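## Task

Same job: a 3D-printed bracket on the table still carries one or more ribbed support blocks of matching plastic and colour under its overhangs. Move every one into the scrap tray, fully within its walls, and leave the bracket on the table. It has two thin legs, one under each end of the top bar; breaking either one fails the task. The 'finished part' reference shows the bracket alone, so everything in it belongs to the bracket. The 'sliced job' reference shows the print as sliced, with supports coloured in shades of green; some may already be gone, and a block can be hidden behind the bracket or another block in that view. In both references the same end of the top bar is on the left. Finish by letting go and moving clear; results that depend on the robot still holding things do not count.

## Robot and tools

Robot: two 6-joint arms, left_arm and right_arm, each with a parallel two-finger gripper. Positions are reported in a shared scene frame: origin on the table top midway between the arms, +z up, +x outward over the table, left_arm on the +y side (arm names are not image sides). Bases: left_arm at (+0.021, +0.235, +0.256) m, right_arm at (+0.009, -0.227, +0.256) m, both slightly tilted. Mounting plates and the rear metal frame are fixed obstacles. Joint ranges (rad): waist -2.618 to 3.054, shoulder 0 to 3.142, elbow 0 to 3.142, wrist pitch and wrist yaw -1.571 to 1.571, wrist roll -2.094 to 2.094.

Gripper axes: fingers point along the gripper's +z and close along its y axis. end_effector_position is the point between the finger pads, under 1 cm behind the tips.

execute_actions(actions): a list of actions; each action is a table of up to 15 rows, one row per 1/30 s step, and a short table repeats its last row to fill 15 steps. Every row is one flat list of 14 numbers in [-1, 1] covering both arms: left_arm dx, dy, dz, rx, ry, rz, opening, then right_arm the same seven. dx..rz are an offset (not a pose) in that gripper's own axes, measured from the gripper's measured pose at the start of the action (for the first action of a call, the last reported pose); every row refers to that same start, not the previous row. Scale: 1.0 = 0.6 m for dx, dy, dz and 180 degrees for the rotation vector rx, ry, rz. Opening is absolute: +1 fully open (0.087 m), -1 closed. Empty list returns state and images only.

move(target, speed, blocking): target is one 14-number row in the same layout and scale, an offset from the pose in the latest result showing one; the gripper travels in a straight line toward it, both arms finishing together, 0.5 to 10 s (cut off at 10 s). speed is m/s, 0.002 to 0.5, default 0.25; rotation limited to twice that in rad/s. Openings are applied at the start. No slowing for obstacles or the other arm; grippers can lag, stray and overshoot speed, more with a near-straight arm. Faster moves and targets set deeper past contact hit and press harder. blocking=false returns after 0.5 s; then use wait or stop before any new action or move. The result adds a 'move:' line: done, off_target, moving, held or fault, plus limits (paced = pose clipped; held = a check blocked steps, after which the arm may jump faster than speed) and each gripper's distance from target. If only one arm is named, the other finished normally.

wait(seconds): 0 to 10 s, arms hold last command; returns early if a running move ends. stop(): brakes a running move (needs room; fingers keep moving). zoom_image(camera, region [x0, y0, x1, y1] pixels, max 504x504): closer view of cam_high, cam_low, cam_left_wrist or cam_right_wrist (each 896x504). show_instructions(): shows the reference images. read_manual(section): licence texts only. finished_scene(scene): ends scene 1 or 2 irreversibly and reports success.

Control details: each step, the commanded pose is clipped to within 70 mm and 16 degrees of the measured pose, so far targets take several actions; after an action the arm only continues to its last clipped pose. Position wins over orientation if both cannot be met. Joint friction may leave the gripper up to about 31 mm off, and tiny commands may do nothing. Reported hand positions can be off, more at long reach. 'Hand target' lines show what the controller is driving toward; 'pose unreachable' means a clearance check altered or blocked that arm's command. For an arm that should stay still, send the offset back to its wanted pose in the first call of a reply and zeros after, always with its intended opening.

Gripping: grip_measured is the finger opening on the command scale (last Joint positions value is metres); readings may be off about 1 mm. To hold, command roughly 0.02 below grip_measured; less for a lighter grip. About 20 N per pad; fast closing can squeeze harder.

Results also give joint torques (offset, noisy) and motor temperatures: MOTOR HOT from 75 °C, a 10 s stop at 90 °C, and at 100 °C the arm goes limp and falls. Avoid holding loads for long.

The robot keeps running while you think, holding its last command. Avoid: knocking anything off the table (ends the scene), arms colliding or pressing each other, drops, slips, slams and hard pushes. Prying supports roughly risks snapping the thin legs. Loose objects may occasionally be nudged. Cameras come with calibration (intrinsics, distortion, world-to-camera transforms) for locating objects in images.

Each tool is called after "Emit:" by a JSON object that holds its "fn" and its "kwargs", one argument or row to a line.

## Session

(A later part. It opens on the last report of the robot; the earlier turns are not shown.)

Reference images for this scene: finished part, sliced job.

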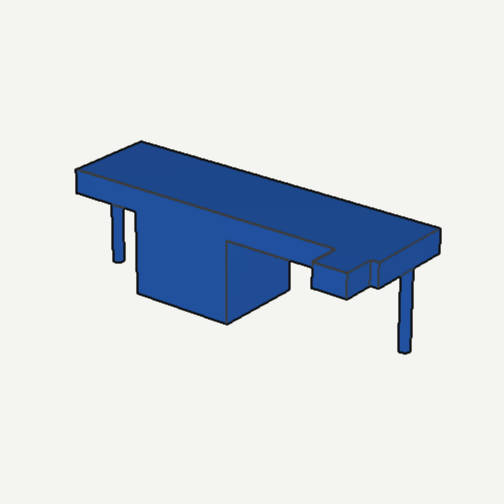

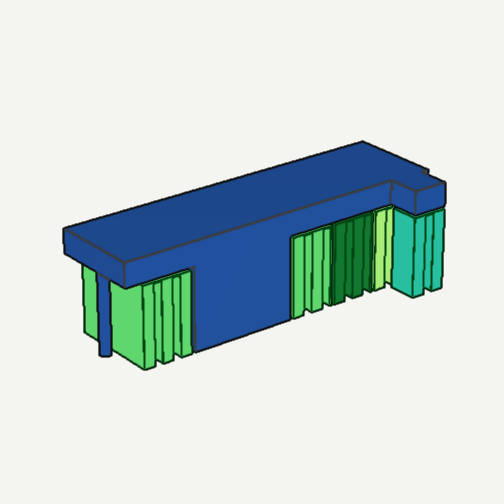

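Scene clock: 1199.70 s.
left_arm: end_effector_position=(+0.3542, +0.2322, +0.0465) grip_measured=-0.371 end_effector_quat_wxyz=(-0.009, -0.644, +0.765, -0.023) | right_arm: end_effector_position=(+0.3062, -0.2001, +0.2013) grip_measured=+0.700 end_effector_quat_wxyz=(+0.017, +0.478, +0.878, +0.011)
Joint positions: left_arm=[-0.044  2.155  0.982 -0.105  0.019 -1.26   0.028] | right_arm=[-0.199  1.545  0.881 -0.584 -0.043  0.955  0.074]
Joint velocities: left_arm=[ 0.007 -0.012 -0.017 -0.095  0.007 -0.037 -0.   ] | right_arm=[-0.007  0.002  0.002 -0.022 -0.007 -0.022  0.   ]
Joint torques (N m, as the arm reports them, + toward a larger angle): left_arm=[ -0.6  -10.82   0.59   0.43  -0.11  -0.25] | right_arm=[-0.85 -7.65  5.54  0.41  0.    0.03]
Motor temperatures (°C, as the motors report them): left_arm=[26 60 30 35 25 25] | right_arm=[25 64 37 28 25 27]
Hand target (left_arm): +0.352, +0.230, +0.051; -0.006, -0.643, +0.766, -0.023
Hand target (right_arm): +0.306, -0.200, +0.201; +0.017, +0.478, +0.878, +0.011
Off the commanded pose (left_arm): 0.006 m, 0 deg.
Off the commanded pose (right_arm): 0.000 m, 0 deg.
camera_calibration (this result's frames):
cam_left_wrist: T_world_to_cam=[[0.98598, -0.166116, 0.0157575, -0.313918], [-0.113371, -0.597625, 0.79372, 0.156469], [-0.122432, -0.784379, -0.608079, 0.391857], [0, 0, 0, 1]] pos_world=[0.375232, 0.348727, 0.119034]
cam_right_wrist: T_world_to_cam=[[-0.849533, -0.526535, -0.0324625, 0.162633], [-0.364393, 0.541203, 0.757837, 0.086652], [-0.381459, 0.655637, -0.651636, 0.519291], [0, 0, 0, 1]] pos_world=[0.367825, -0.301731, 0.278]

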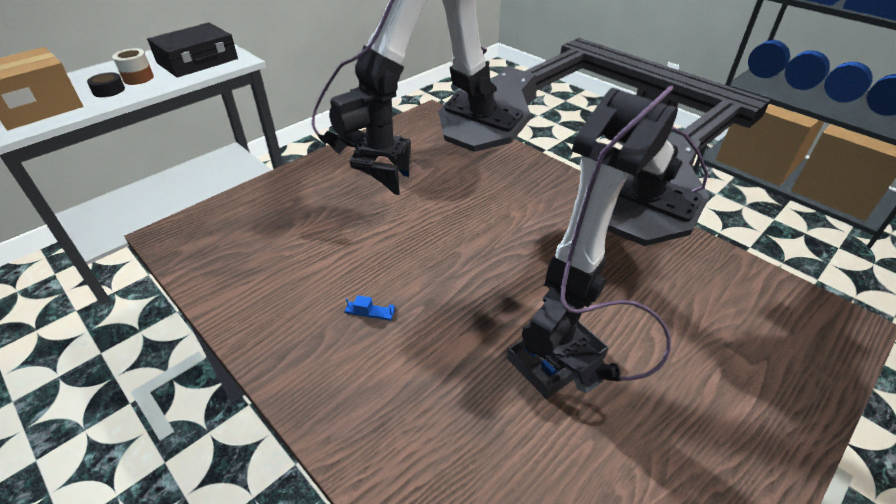

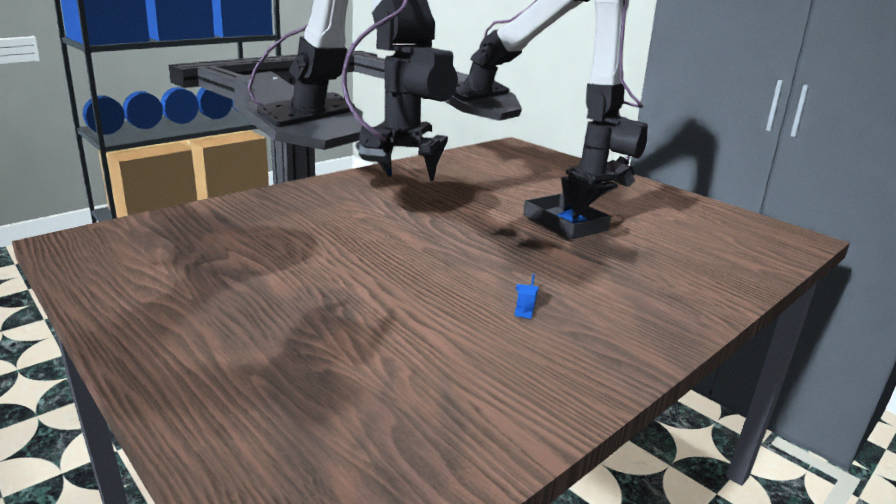

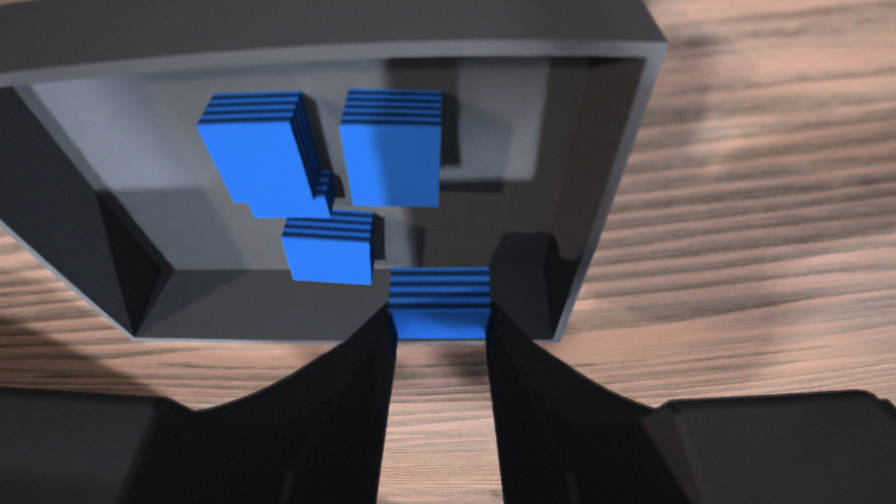

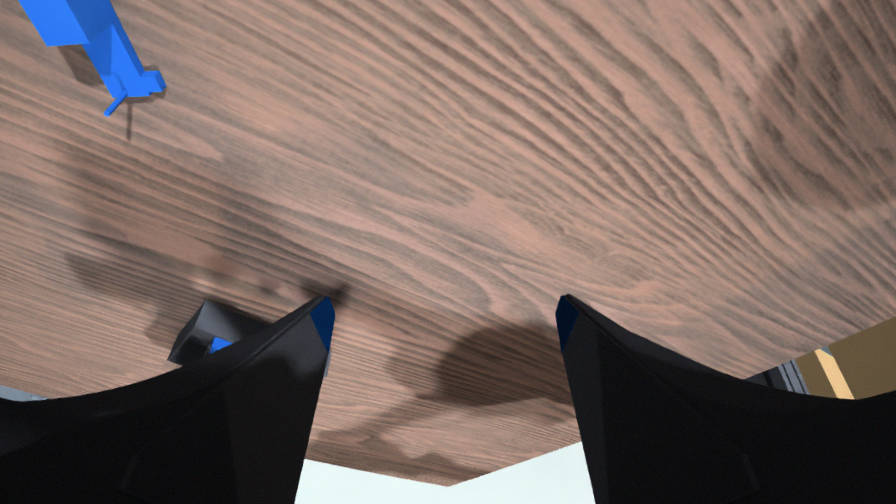

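Emit:
{"fn": "move", "kwargs": {
  "target": [0.004, -0.015, 0.06, 0, 0, 0, -0.45, 0, 0, 0, 0, 0, 0, 0.7],
  "speed": 0.06
}}

Scene clock: 1234.27 s.
left_arm: end_effector_position=(+0.3573, +0.2291, +0.0212) grip_measured=-0.371 end_effector_quat_wxyz=(-0.015, -0.644, +0.764, -0.021) | right_arm: end_effector_position=(+0.3062, -0.2001, +0.2013) grip_measured=+0.700 end_effector_quat_wxyz=(+0.017, +0.478, +0.878, +0.011)
Joint positions: left_arm=[-0.05   2.26   1.04  -0.071  0.021 -1.267  0.028] | right_arm=[-0.199  1.545  0.881 -0.584 -0.043  0.955  0.074]
Joint velocities: left_arm=[ 0.002  0.012 -0.007  0.007  0.022 -0.007 -0.001] | right_arm=[-0.017 -0.002  0.017  0.022  0.007  0.007 -0.   ]
Joint torques (N m, as the arm reports them, + toward a larger angle): left_arm=[-0.98 -6.77  4.33  0.6  -0.09 -0.25] | right_arm=[-0.85 -7.57  5.46  0.37 -0.01  0.04]
Motor temperatures (°C, as the motors report them): left_arm=[26 63 29 33 25 25] | right_arm=[25 57 36 28 25 27]
Hand target (left_arm): +0.362, +0.226, +0.011; -0.009, -0.644, +0.765, -0.023
Hand target (right_arm): +0.306, -0.200, +0.201; +0.017, +0.478, +0.878, +0.011
Off the commanded pose (left_arm): 0.012 m, 1 deg.
Off the commanded pose (right_arm): 0.000 m, 0 deg.
move: off_target (left_arm)
camera_calibration (this result's frames):
cam_left_wrist: T_world_to_cam=[[0.98633, -0.164693, 0.00544723, -0.317389], [-0.103491, -0.593394, 0.798231, 0.170548], [-0.128231, -0.787883, -0.602326, 0.377214], [0, 0, 0, 1]] pos_world=[0.379071, 0.346131, 0.0927981]
cam_right_wrist: T_world_to_cam=[[-0.849533, -0.526535, -0.0324625, 0.162633], [-0.364393, 0.541203, 0.757837, 0.086652], [-0.381459, 0.655637, -0.651636, 0.519291], [0, 0, 0, 1]] pos_world=[0.367825, -0.301731, 0.278]

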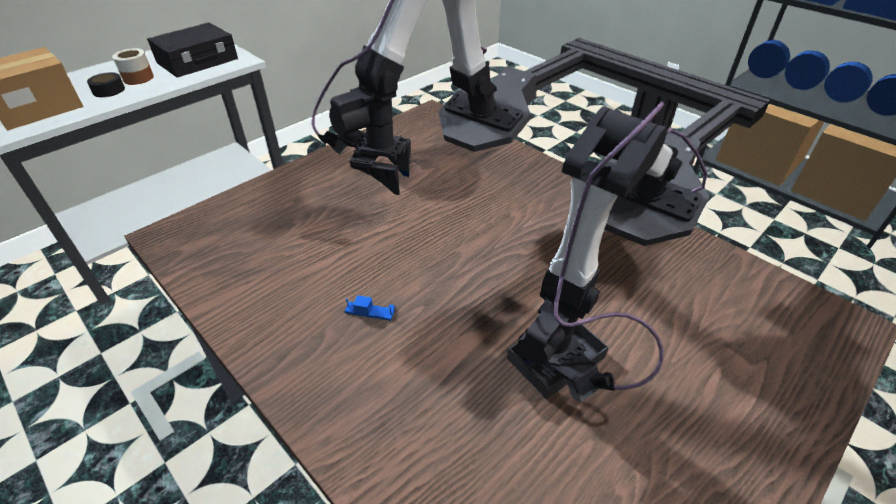

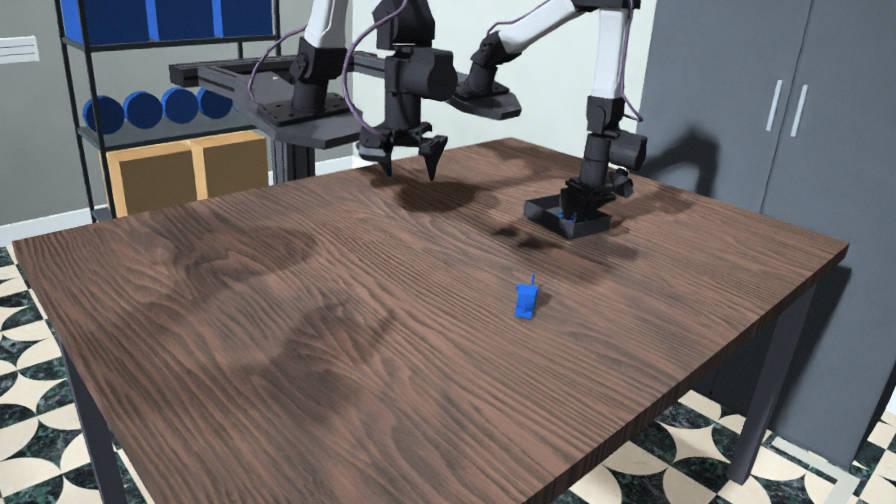

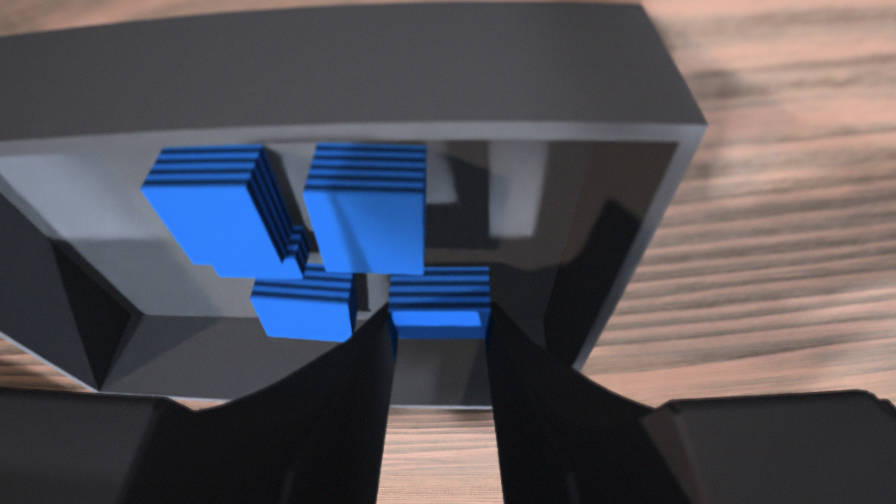

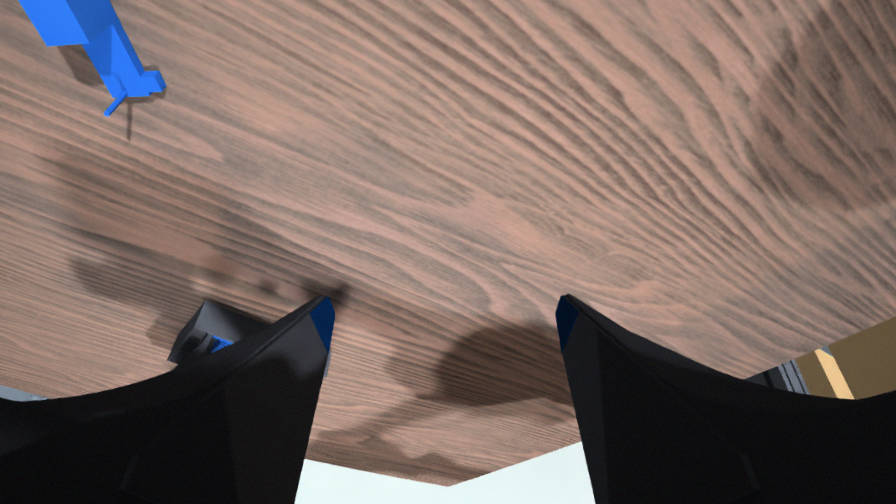

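Emit:
{"fn": "move", "kwargs": {
  "target": [0.0, -0.006, 0.024, 0, 0, 0, -0.45, 0, 0, 0, 0, 0, 0, 0.7],
  "speed": 0.03
}}

Scene clock: 1236.33 s.
left_arm: end_effector_position=(+0.3598, +0.2279, +0.0209) grip_measured=-0.371 end_effector_quat_wxyz=(-0.017, -0.644, +0.764, -0.025) | right_arm: end_effector_position=(+0.3062, -0.2001, +0.2013) grip_measured=+0.700 end_effector_quat_wxyz=(+0.017, +0.478, +0.878, +0.011)
Joint positions: left_arm=[-0.05   2.265  1.05  -0.075  0.03  -1.267  0.028] | right_arm=[-0.199  1.545  0.881 -0.584 -0.043  0.955  0.074]
Joint velocities: left_arm=[ 0.012 -0.002 -0.002  0.007  0.051  0.007 -0.001] | right_arm=[ 0.002 -0.012  0.012  0.051 -0.007 -0.022  0.001]
Joint torques (N m, as the arm reports them, + toward a larger angle): left_arm=[-0.3  -6.13  4.36  0.57 -0.13 -0.21] | right_arm=[-0.82 -7.66  5.55  0.43  0.    0.03]
Motor temperatures (°C, as the motors report them): left_arm=[25 62 29 33 25 25] | right_arm=[25 57 36 28 25 27]
Hand target (left_arm): +0.360, +0.228, +0.008; -0.015, -0.644, +0.764, -0.022
Hand target (right_arm): +0.306, -0.200, +0.201; +0.017, +0.478, +0.878, +0.011
Off the commanded pose (left_arm): 0.014 m, 1 deg.
Off the commanded pose (right_arm): 0.000 m, 0 deg.
move: off_target (left_arm)
camera_calibration (this result's frames):
cam_left_wrist: T_world_to_cam=[[0.986321, -0.164581, 0.00912257, -0.320141], [-0.105303, -0.586559, 0.803032, 0.169275], [-0.126813, -0.793008, -0.595866, 0.376946], [0, 0, 0, 1]] pos_world=[0.381389, 0.345522, 0.0915962]
cam_right_wrist: T_world_to_cam=[[-0.849533, -0.526535, -0.0324625, 0.162633], [-0.364393, 0.541203, 0.757837, 0.086652], [-0.381459, 0.655637, -0.651636, 0.519291], [0, 0, 0, 1]] pos_world=[0.367825, -0.301731, 0.278]

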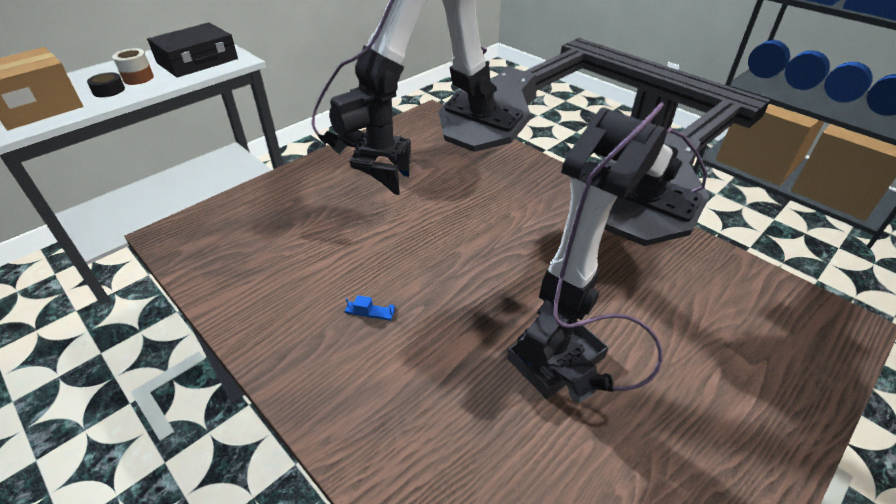

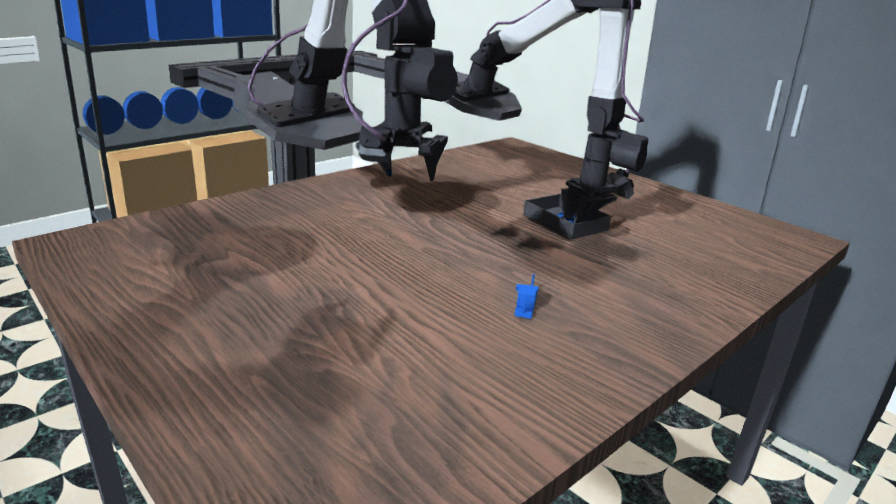

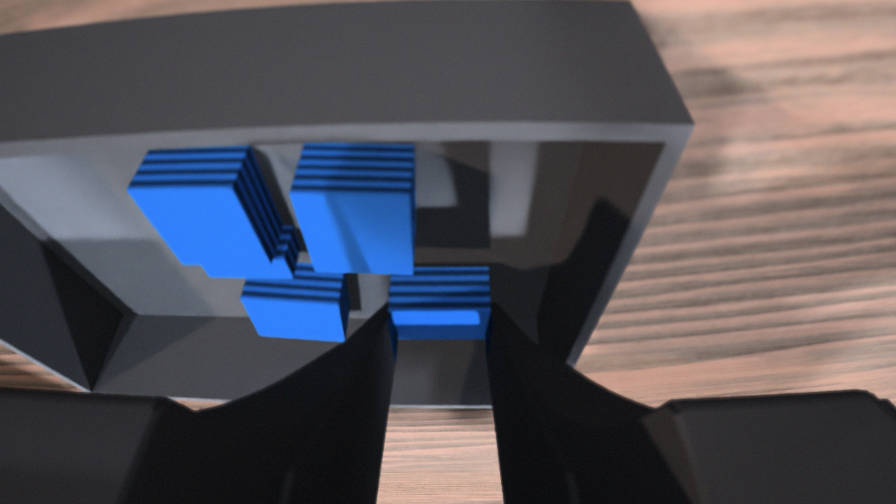

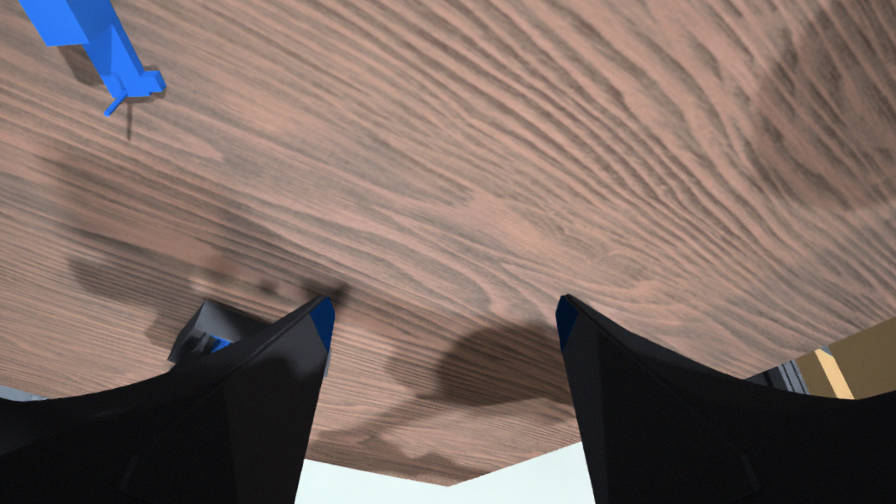

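Emit:
{"fn": "execute_actions", "kwargs": {
  "actions": [
    [[0,0,0.012,0,0,0,-0.42,0,0,0,0,0,0,0.7],[0,0,0.012,0,0,0,-0.40,0,0,0,0,0,0,0.7],[0,0,0.012,0,0,0,-0.385,0,0,0,0,0,0,0.7],[0,0,0.012,0,0,0,-0.37,0,0,0,0,0,0,0.7],[0,0,0.012,0,0,0,-0.355,0,0,0,0,0,0,0.7],[0,0,0.012,0,0,0,-0.34,0,0,0,0,0,0,0.7],[0,0,0.012,0,0,0,-0.32,0,0,0,0,0,0,0.7],[0,0,0.012,0,0,0,-0.30,0,0,0,0,0,0,0.7],[0,0,0.012,0,0,0,-0.28,0,0,0,0,0,0,0.7],[0,0,0.012,0,0,0,-0.26,0,0,0,0,0,0,0.7],[0,0,0.012,0,0,0,-0.24,0,0,0,0,0,0,0.7],[0,0,0.012,0,0,0,-0.22,0,0,0,0,0,0,0.7],[0,0,0.012,0,0,0,-0.20,0,0,0,0,0,0,0.7],[0,0,0.012,0,0,0,-0.18,0,0,0,0,0,0,0.7],[0,0,0.012,0,0,0,-0.16,0,0,0,0,0,0,0.7]]
  ]
}}

Scene clock: 1241.13 s.
left_arm: end_effector_position=(+0.3603, +0.2277, +0.0210) grip_measured=-0.169 end_effector_quat_wxyz=(-0.016, -0.644, +0.764, -0.027) | right_arm: end_effector_position=(+0.3062, -0.2001, +0.2013) grip_measured=+0.700 end_effector_quat_wxyz=(+0.017, +0.478, +0.878, +0.011)
Joint positions: left_arm=[-0.05   2.265  1.05  -0.073  0.032 -1.267  0.036] | right_arm=[-0.199  1.545  0.881 -0.584 -0.043  0.955  0.074]
Joint velocities: left_arm=[-0.007  0.012 -0.017 -0.051  0.022 -0.007  0.016] | right_arm=[-0.012 -0.007  0.007  0.022 -0.037  0.022  0.001]
Joint torques (N m, as the arm reports them, + toward a larger angle): left_arm=[ 0.16 -7.7   3.13  0.52 -0.01 -0.16] | right_arm=[-0.86 -7.61  5.48  0.38 -0.02  0.01]
Motor temperatures (°C, as the motors report them): left_arm=[25 61 29 33 25 25] | right_arm=[25 57 36 28 25 27]
Hand target (left_arm): +0.360, +0.227, +0.014; -0.017, -0.644, +0.764, -0.025
Hand target (right_arm): +0.306, -0.200, +0.201; +0.017, +0.478, +0.878, +0.011
Off the commanded pose (left_arm): 0.007 m, 0 deg.
Off the commanded pose (right_arm): 0.000 m, 0 deg.
camera_calibration (this result's frames):
cam_left_wrist: T_world_to_cam=[[0.98631, -0.16451, 0.0113935, -0.320732], [-0.106949, -0.585554, 0.803548, 0.169523], [-0.12552, -0.793765, -0.595131, 0.376575], [0, 0, 0, 1]] pos_world=[0.381739, 0.345413, 0.0915463]
cam_right_wrist: T_world_to_cam=[[-0.849533, -0.526535, -0.0324625, 0.162633], [-0.364393, 0.541203, 0.757837, 0.086652], [-0.381459, 0.655637, -0.651636, 0.519291], [0, 0, 0, 1]] pos_world=[0.367825, -0.301731, 0.278]

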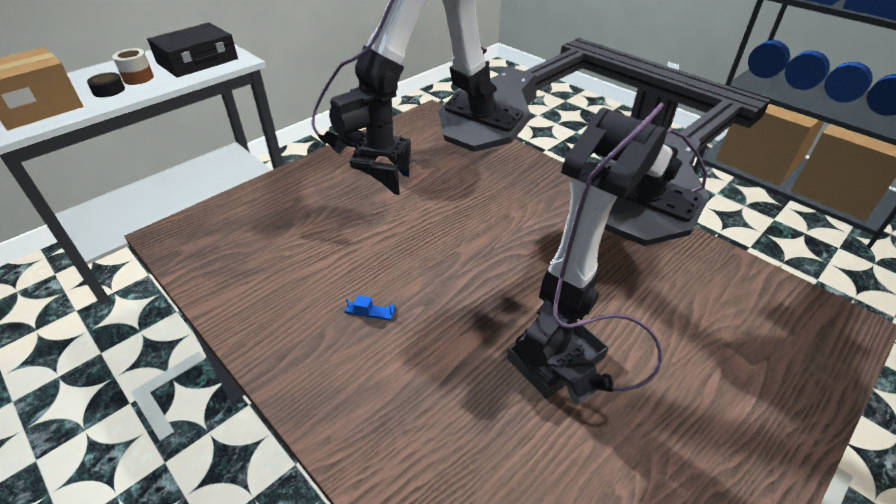

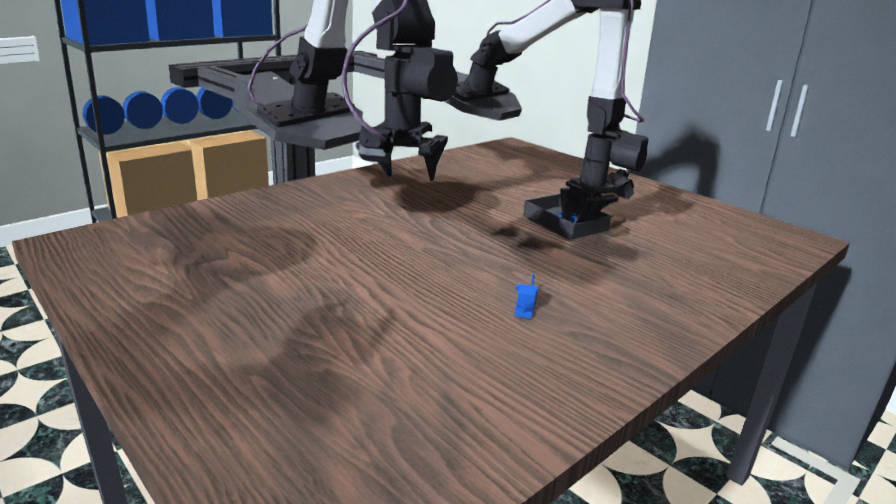

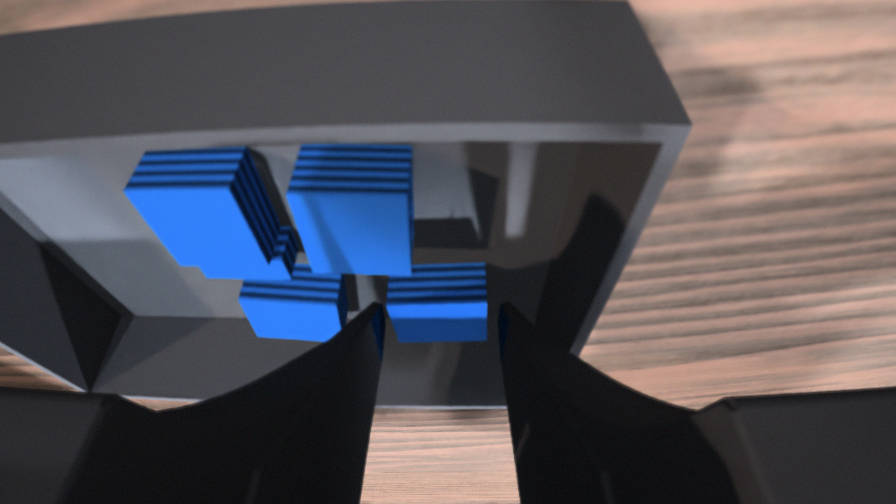

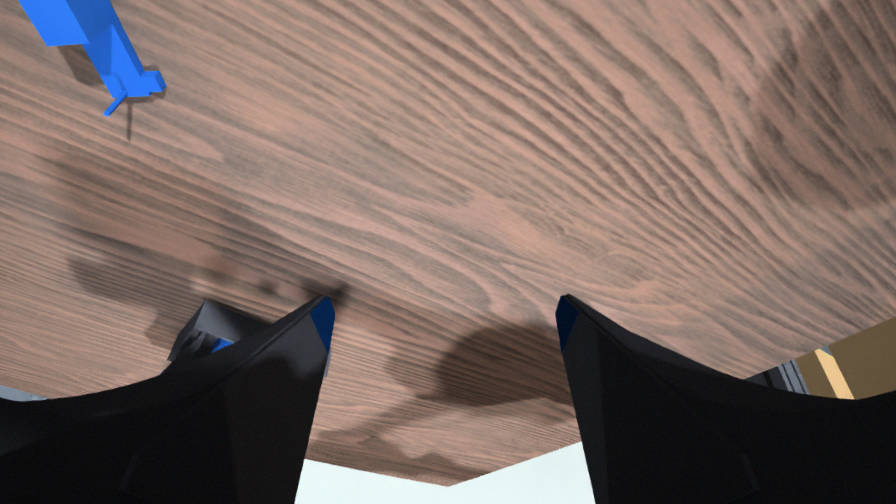

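Released; the block settled. Lifting clear.

Emit:
{"fn": "move", "kwargs": {
  "target": [0, 0, -0.25, 0, 0, 0, -0.16, 0, 0, 0, 0, 0, 0, 0.7],
  "speed": 0.15
}}

Scene clock: 1244.20 s.
left_arm: end_effector_position=(+0.3637, +0.2350, +0.1690) grip_measured=-0.160 end_effector_quat_wxyz=(-0.011, -0.642, +0.766, -0.029) | right_arm: end_effector_position=(+0.3062, -0.2001, +0.2013) grip_measured=+0.700 end_effector_quat_wxyz=(+0.017, +0.478, +0.878, +0.011)
Joint positions: left_arm=[-0.044  1.762  1.017 -0.532  0.032 -1.256  0.037] | right_arm=[-0.199  1.545  0.881 -0.584 -0.043  0.955  0.074]
Joint velocities: left_arm=[-0.007 -0.012  0.002  0.007 -0.037  0.022 -0.   ] | right_arm=[ 0.007 -0.002  0.007 -0.022 -0.022 -0.051 -0.001]
Joint torques (N m, as the arm reports them, + toward a larger angle): left_arm=[ 1.49 -8.95  5.25  0.18  0.07 -0.14] | right_arm=[-0.71 -7.62  5.48  0.39  0.    0.04]
Motor temperatures (°C, as the motors report them): left_arm=[25 61 29 33 25 25] | right_arm=[25 56 36 28 25 27]
Hand target (left_arm): +0.361, +0.238, +0.172; -0.016, -0.644, +0.764, -0.026
Hand target (right_arm): +0.306, -0.200, +0.201; +0.017, +0.478, +0.878, +0.011
Off the commanded pose (left_arm): 0.005 m, 1 deg.
Off the commanded pose (right_arm): 0.000 m, 0 deg.
move: done
camera_calibration (this result's frames):
cam_left_wrist: T_world_to_cam=[[0.985384, -0.168983, 0.021512, -0.32482], [-0.118253, -0.587667, 0.800415, 0.0603397], [-0.122614, -0.79126, -0.599061, 0.469946], [0, 0, 0, 1]] pos_world=[0.38483, 0.35242, 0.240217]
cam_right_wrist: T_world_to_cam=[[-0.849533, -0.526535, -0.0324625, 0.162633], [-0.364393, 0.541203, 0.757837, 0.086652], [-0.381459, 0.655637, -0.651636, 0.519291], [0, 0, 0, 1]] pos_world=[0.367825, -0.301731, 0.278]

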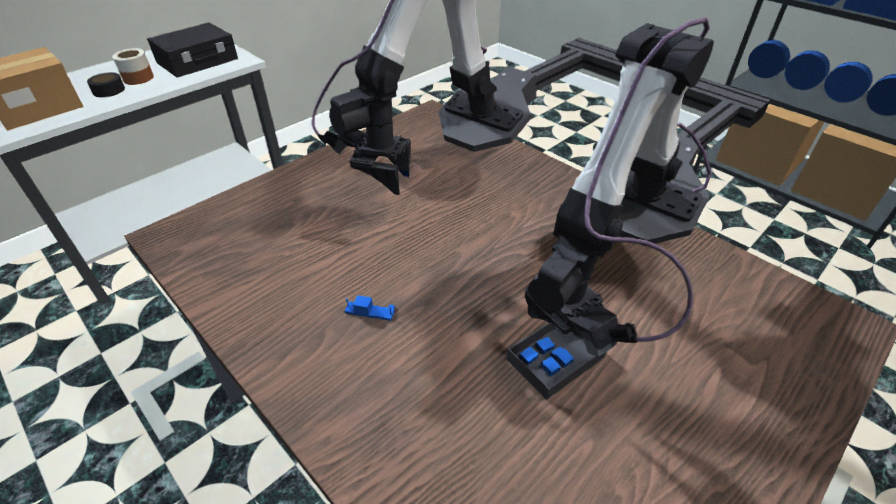

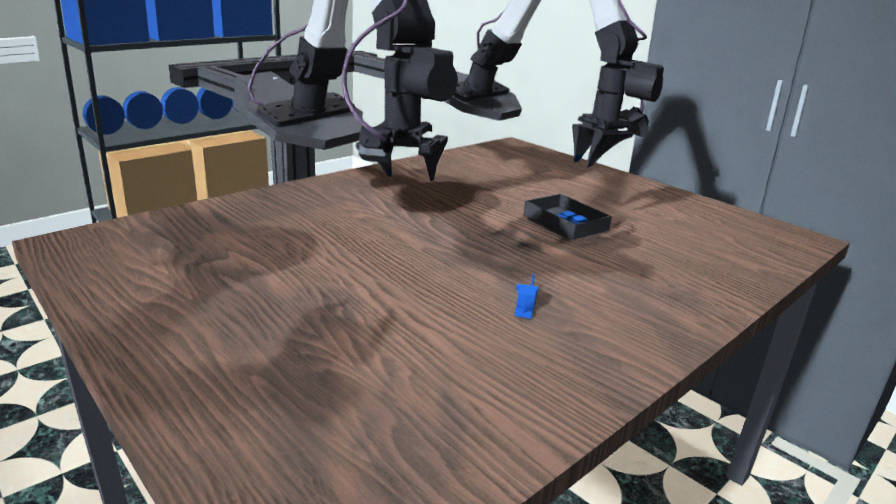

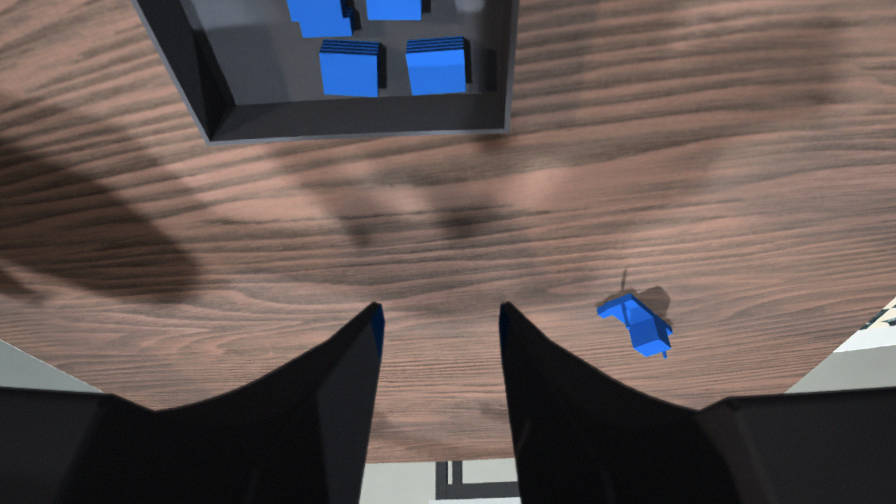

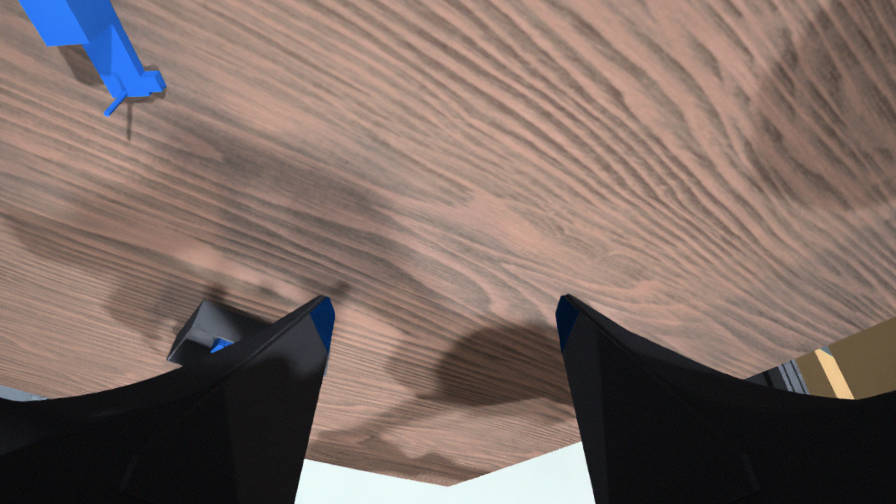

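Emit:
{"fn": "zoom_image", "kwargs": {
  "camera": "cam_high",
  "region": [490, 310, 650, 410]
}}

Emit:
{"fn": "zoom_image", "kwargs": {
  "camera": "cam_high",
  "region": [320, 275, 420, 340]
}}

Emit:
{"fn": "zoom_image", "kwargs": {
  "camera": "cam_left_wrist",
  "region": [570, 250, 710, 380]
}}

Region (490, 310, 650, 410) of cam_high's 896x504 image, scaled by 3.150, with more detail than that image has; it fills the top 315 rows of this view, and the rest is white.

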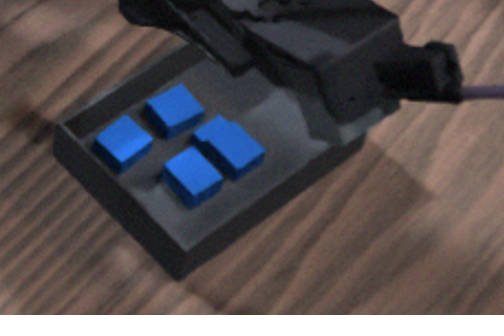

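Region (320, 275, 420, 340) of cam_high's 896x504 image, scaled by 5.040, with more detail than that image has; it fills the top 328 rows of this view, and the rest is white.

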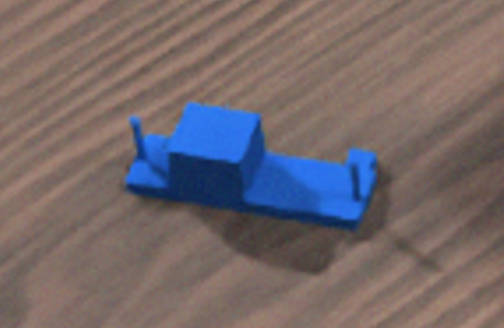

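Region (570, 250, 710, 380) of cam_left_wrist's 896x504 image, scaled by 3.600, with more detail than that image has; it fills the top 468 rows of this view, and the rest is white.

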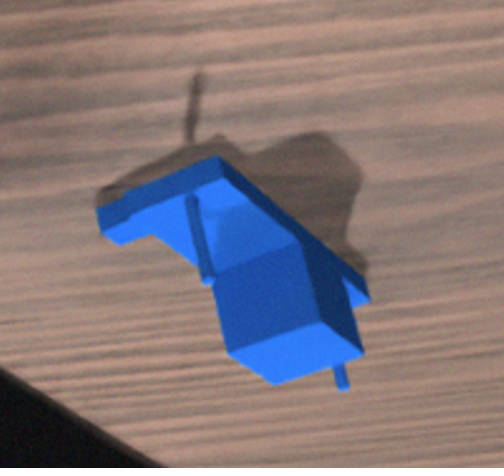

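Emit:
{"fn": "show_instructions", "kwargs": {

}}

Reference images for this scene: finished part, sliced job.

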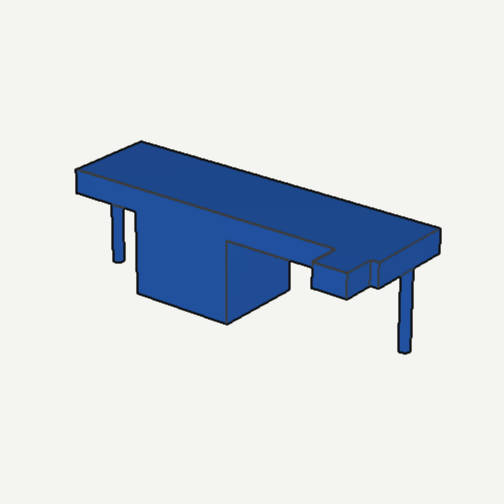

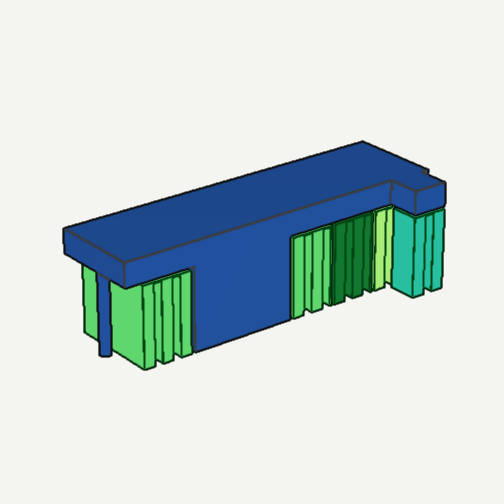

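Emit:
{"fn": "move", "kwargs": {
  "target": [0.15, 0.05, -0.06, 0, 0, 0, 0.3, 0, 0, 0, 0, 0, 0, 0.7],
  "speed": 0.2
}}

Scene clock: 1263.07 s.
left_arm: end_effector_position=(+0.3320, +0.1524, +0.2127) grip_measured=+0.300 end_effector_quat_wxyz=(-0.003, -0.643, +0.764, -0.045) | right_arm: end_effector_position=(+0.3062, -0.2001, +0.2013) grip_measured=+0.700 end_effector_quat_wxyz=(+0.017, +0.478, +0.878, +0.011)
Joint positions: left_arm=[-0.331  1.536  0.88  -0.589 -0.042 -1.533  0.057] | right_arm=[-0.199  1.545  0.881 -0.584 -0.043  0.955  0.074]
Joint velocities: left_arm=[-0.002 -0.002 -0.012  0.022  0.007 -0.007 -0.   ] | right_arm=[-0.007 -0.002 -0.002 -0.037 -0.007 -0.007 -0.001]
Joint torques (N m, as the arm reports them, + toward a larger angle): left_arm=[-1.1  -7.7   3.26  0.26 -0.09 -0.21] | right_arm=[-0.83 -7.58  5.57  0.41 -0.01  0.03]
Motor temperatures (°C, as the motors report them): left_arm=[25 60 30 32 25 25] | right_arm=[25 55 36 28 25 27]
Hand target (left_arm): +0.318, +0.153, +0.211; -0.013, -0.643, +0.765, -0.031
Hand target (right_arm): +0.306, -0.200, +0.201; +0.017, +0.478, +0.878, +0.011
Off the commanded pose (left_arm): 0.015 m, 2 deg.
Off the commanded pose (right_arm): 0.000 m, 0 deg.
move: off_target (left_arm)
camera_calibration (this result's frames):
cam_left_wrist: T_world_to_cam=[[0.984755, -0.164298, 0.0571301, -0.3166], [-0.14282, -0.576201, 0.804732, -0.0214231], [-0.0992971, -0.800624, -0.590882, 0.418776], [0, 0, 0, 1]] pos_world=[0.350297, 0.270921, 0.282774]
cam_right_wrist: T_world_to_cam=[[-0.849533, -0.526535, -0.0324625, 0.162633], [-0.364393, 0.541203, 0.757837, 0.086652], [-0.381459, 0.655637, -0.651636, 0.519291], [0, 0, 0, 1]] pos_world=[0.367825, -0.301731, 0.278]

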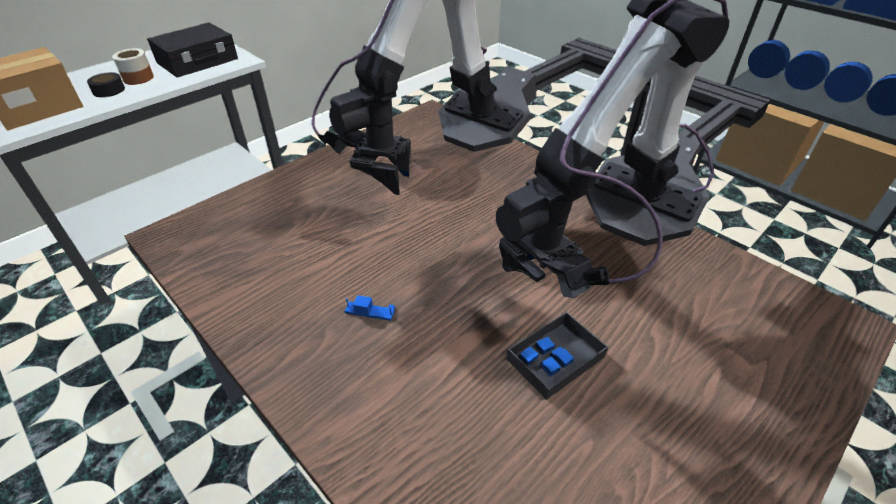

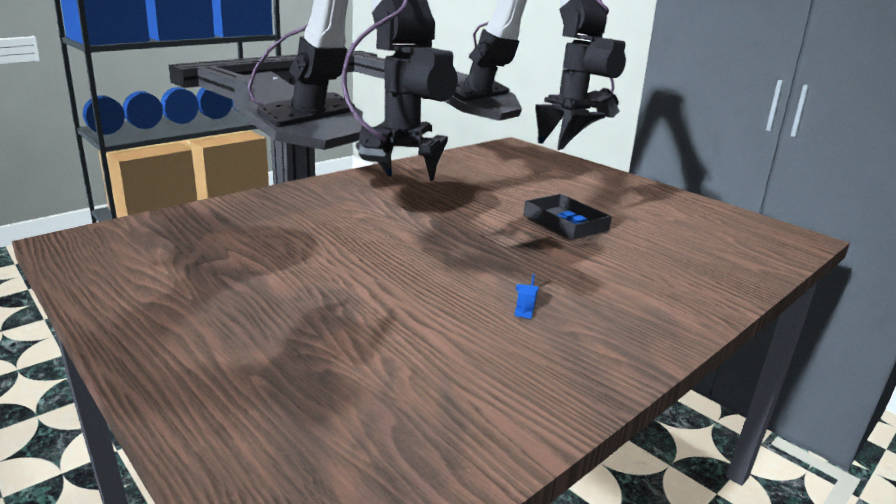

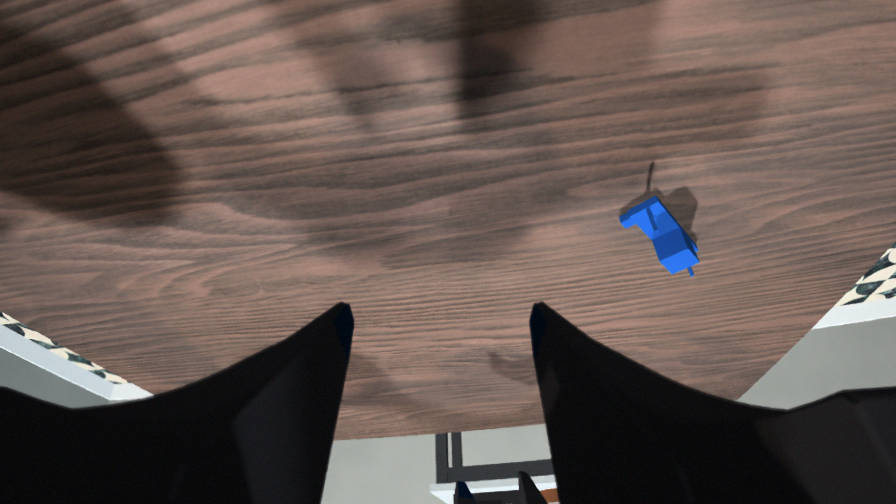

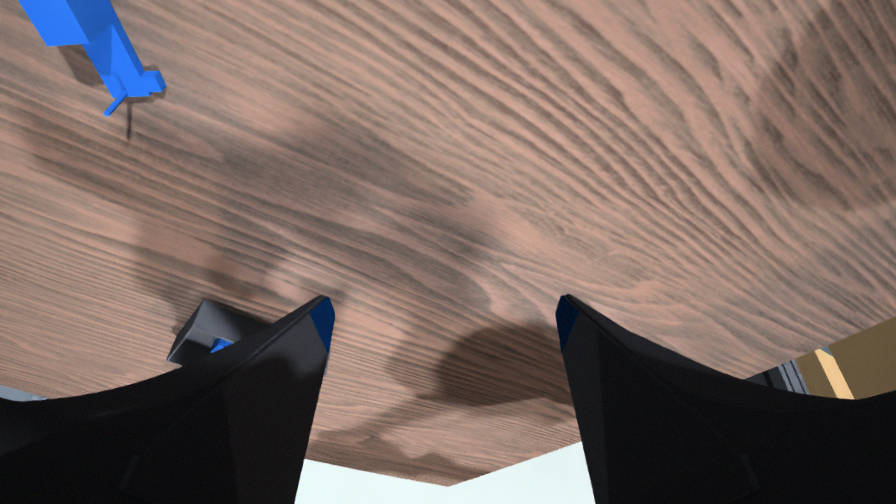

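Emit:
{"fn": "zoom_image", "kwargs": {
  "camera": "cam_high",
  "region": [500, 305, 620, 405]
}}

Emit:
{"fn": "zoom_image", "kwargs": {
  "camera": "cam_low",
  "region": [490, 180, 630, 330]
}}

Region (500, 305, 620, 405) of cam_high's 896x504 image, scaled by 4.200, with more detail than that image has.

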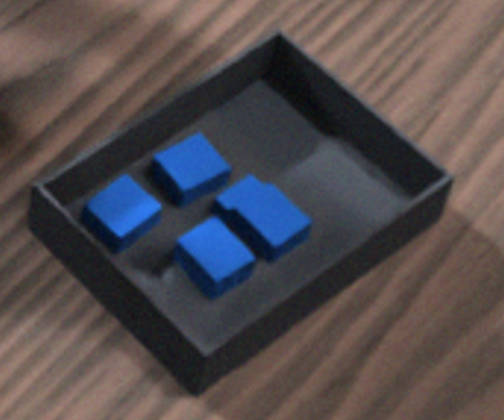

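Region (490, 180, 630, 330) of cam_low's 896x504 image, scaled by 3.360, with more detail than that image has; it fills the left 470 columns of this view, and the rest is white.

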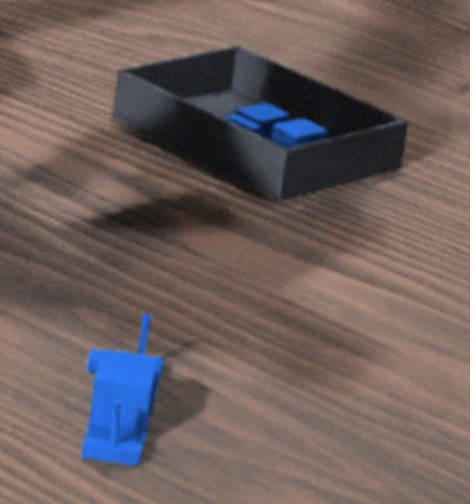

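Emit:
{"fn": "finished_scene", "kwargs": {
  "scene": 2
}}

The scene is finished: the task was done.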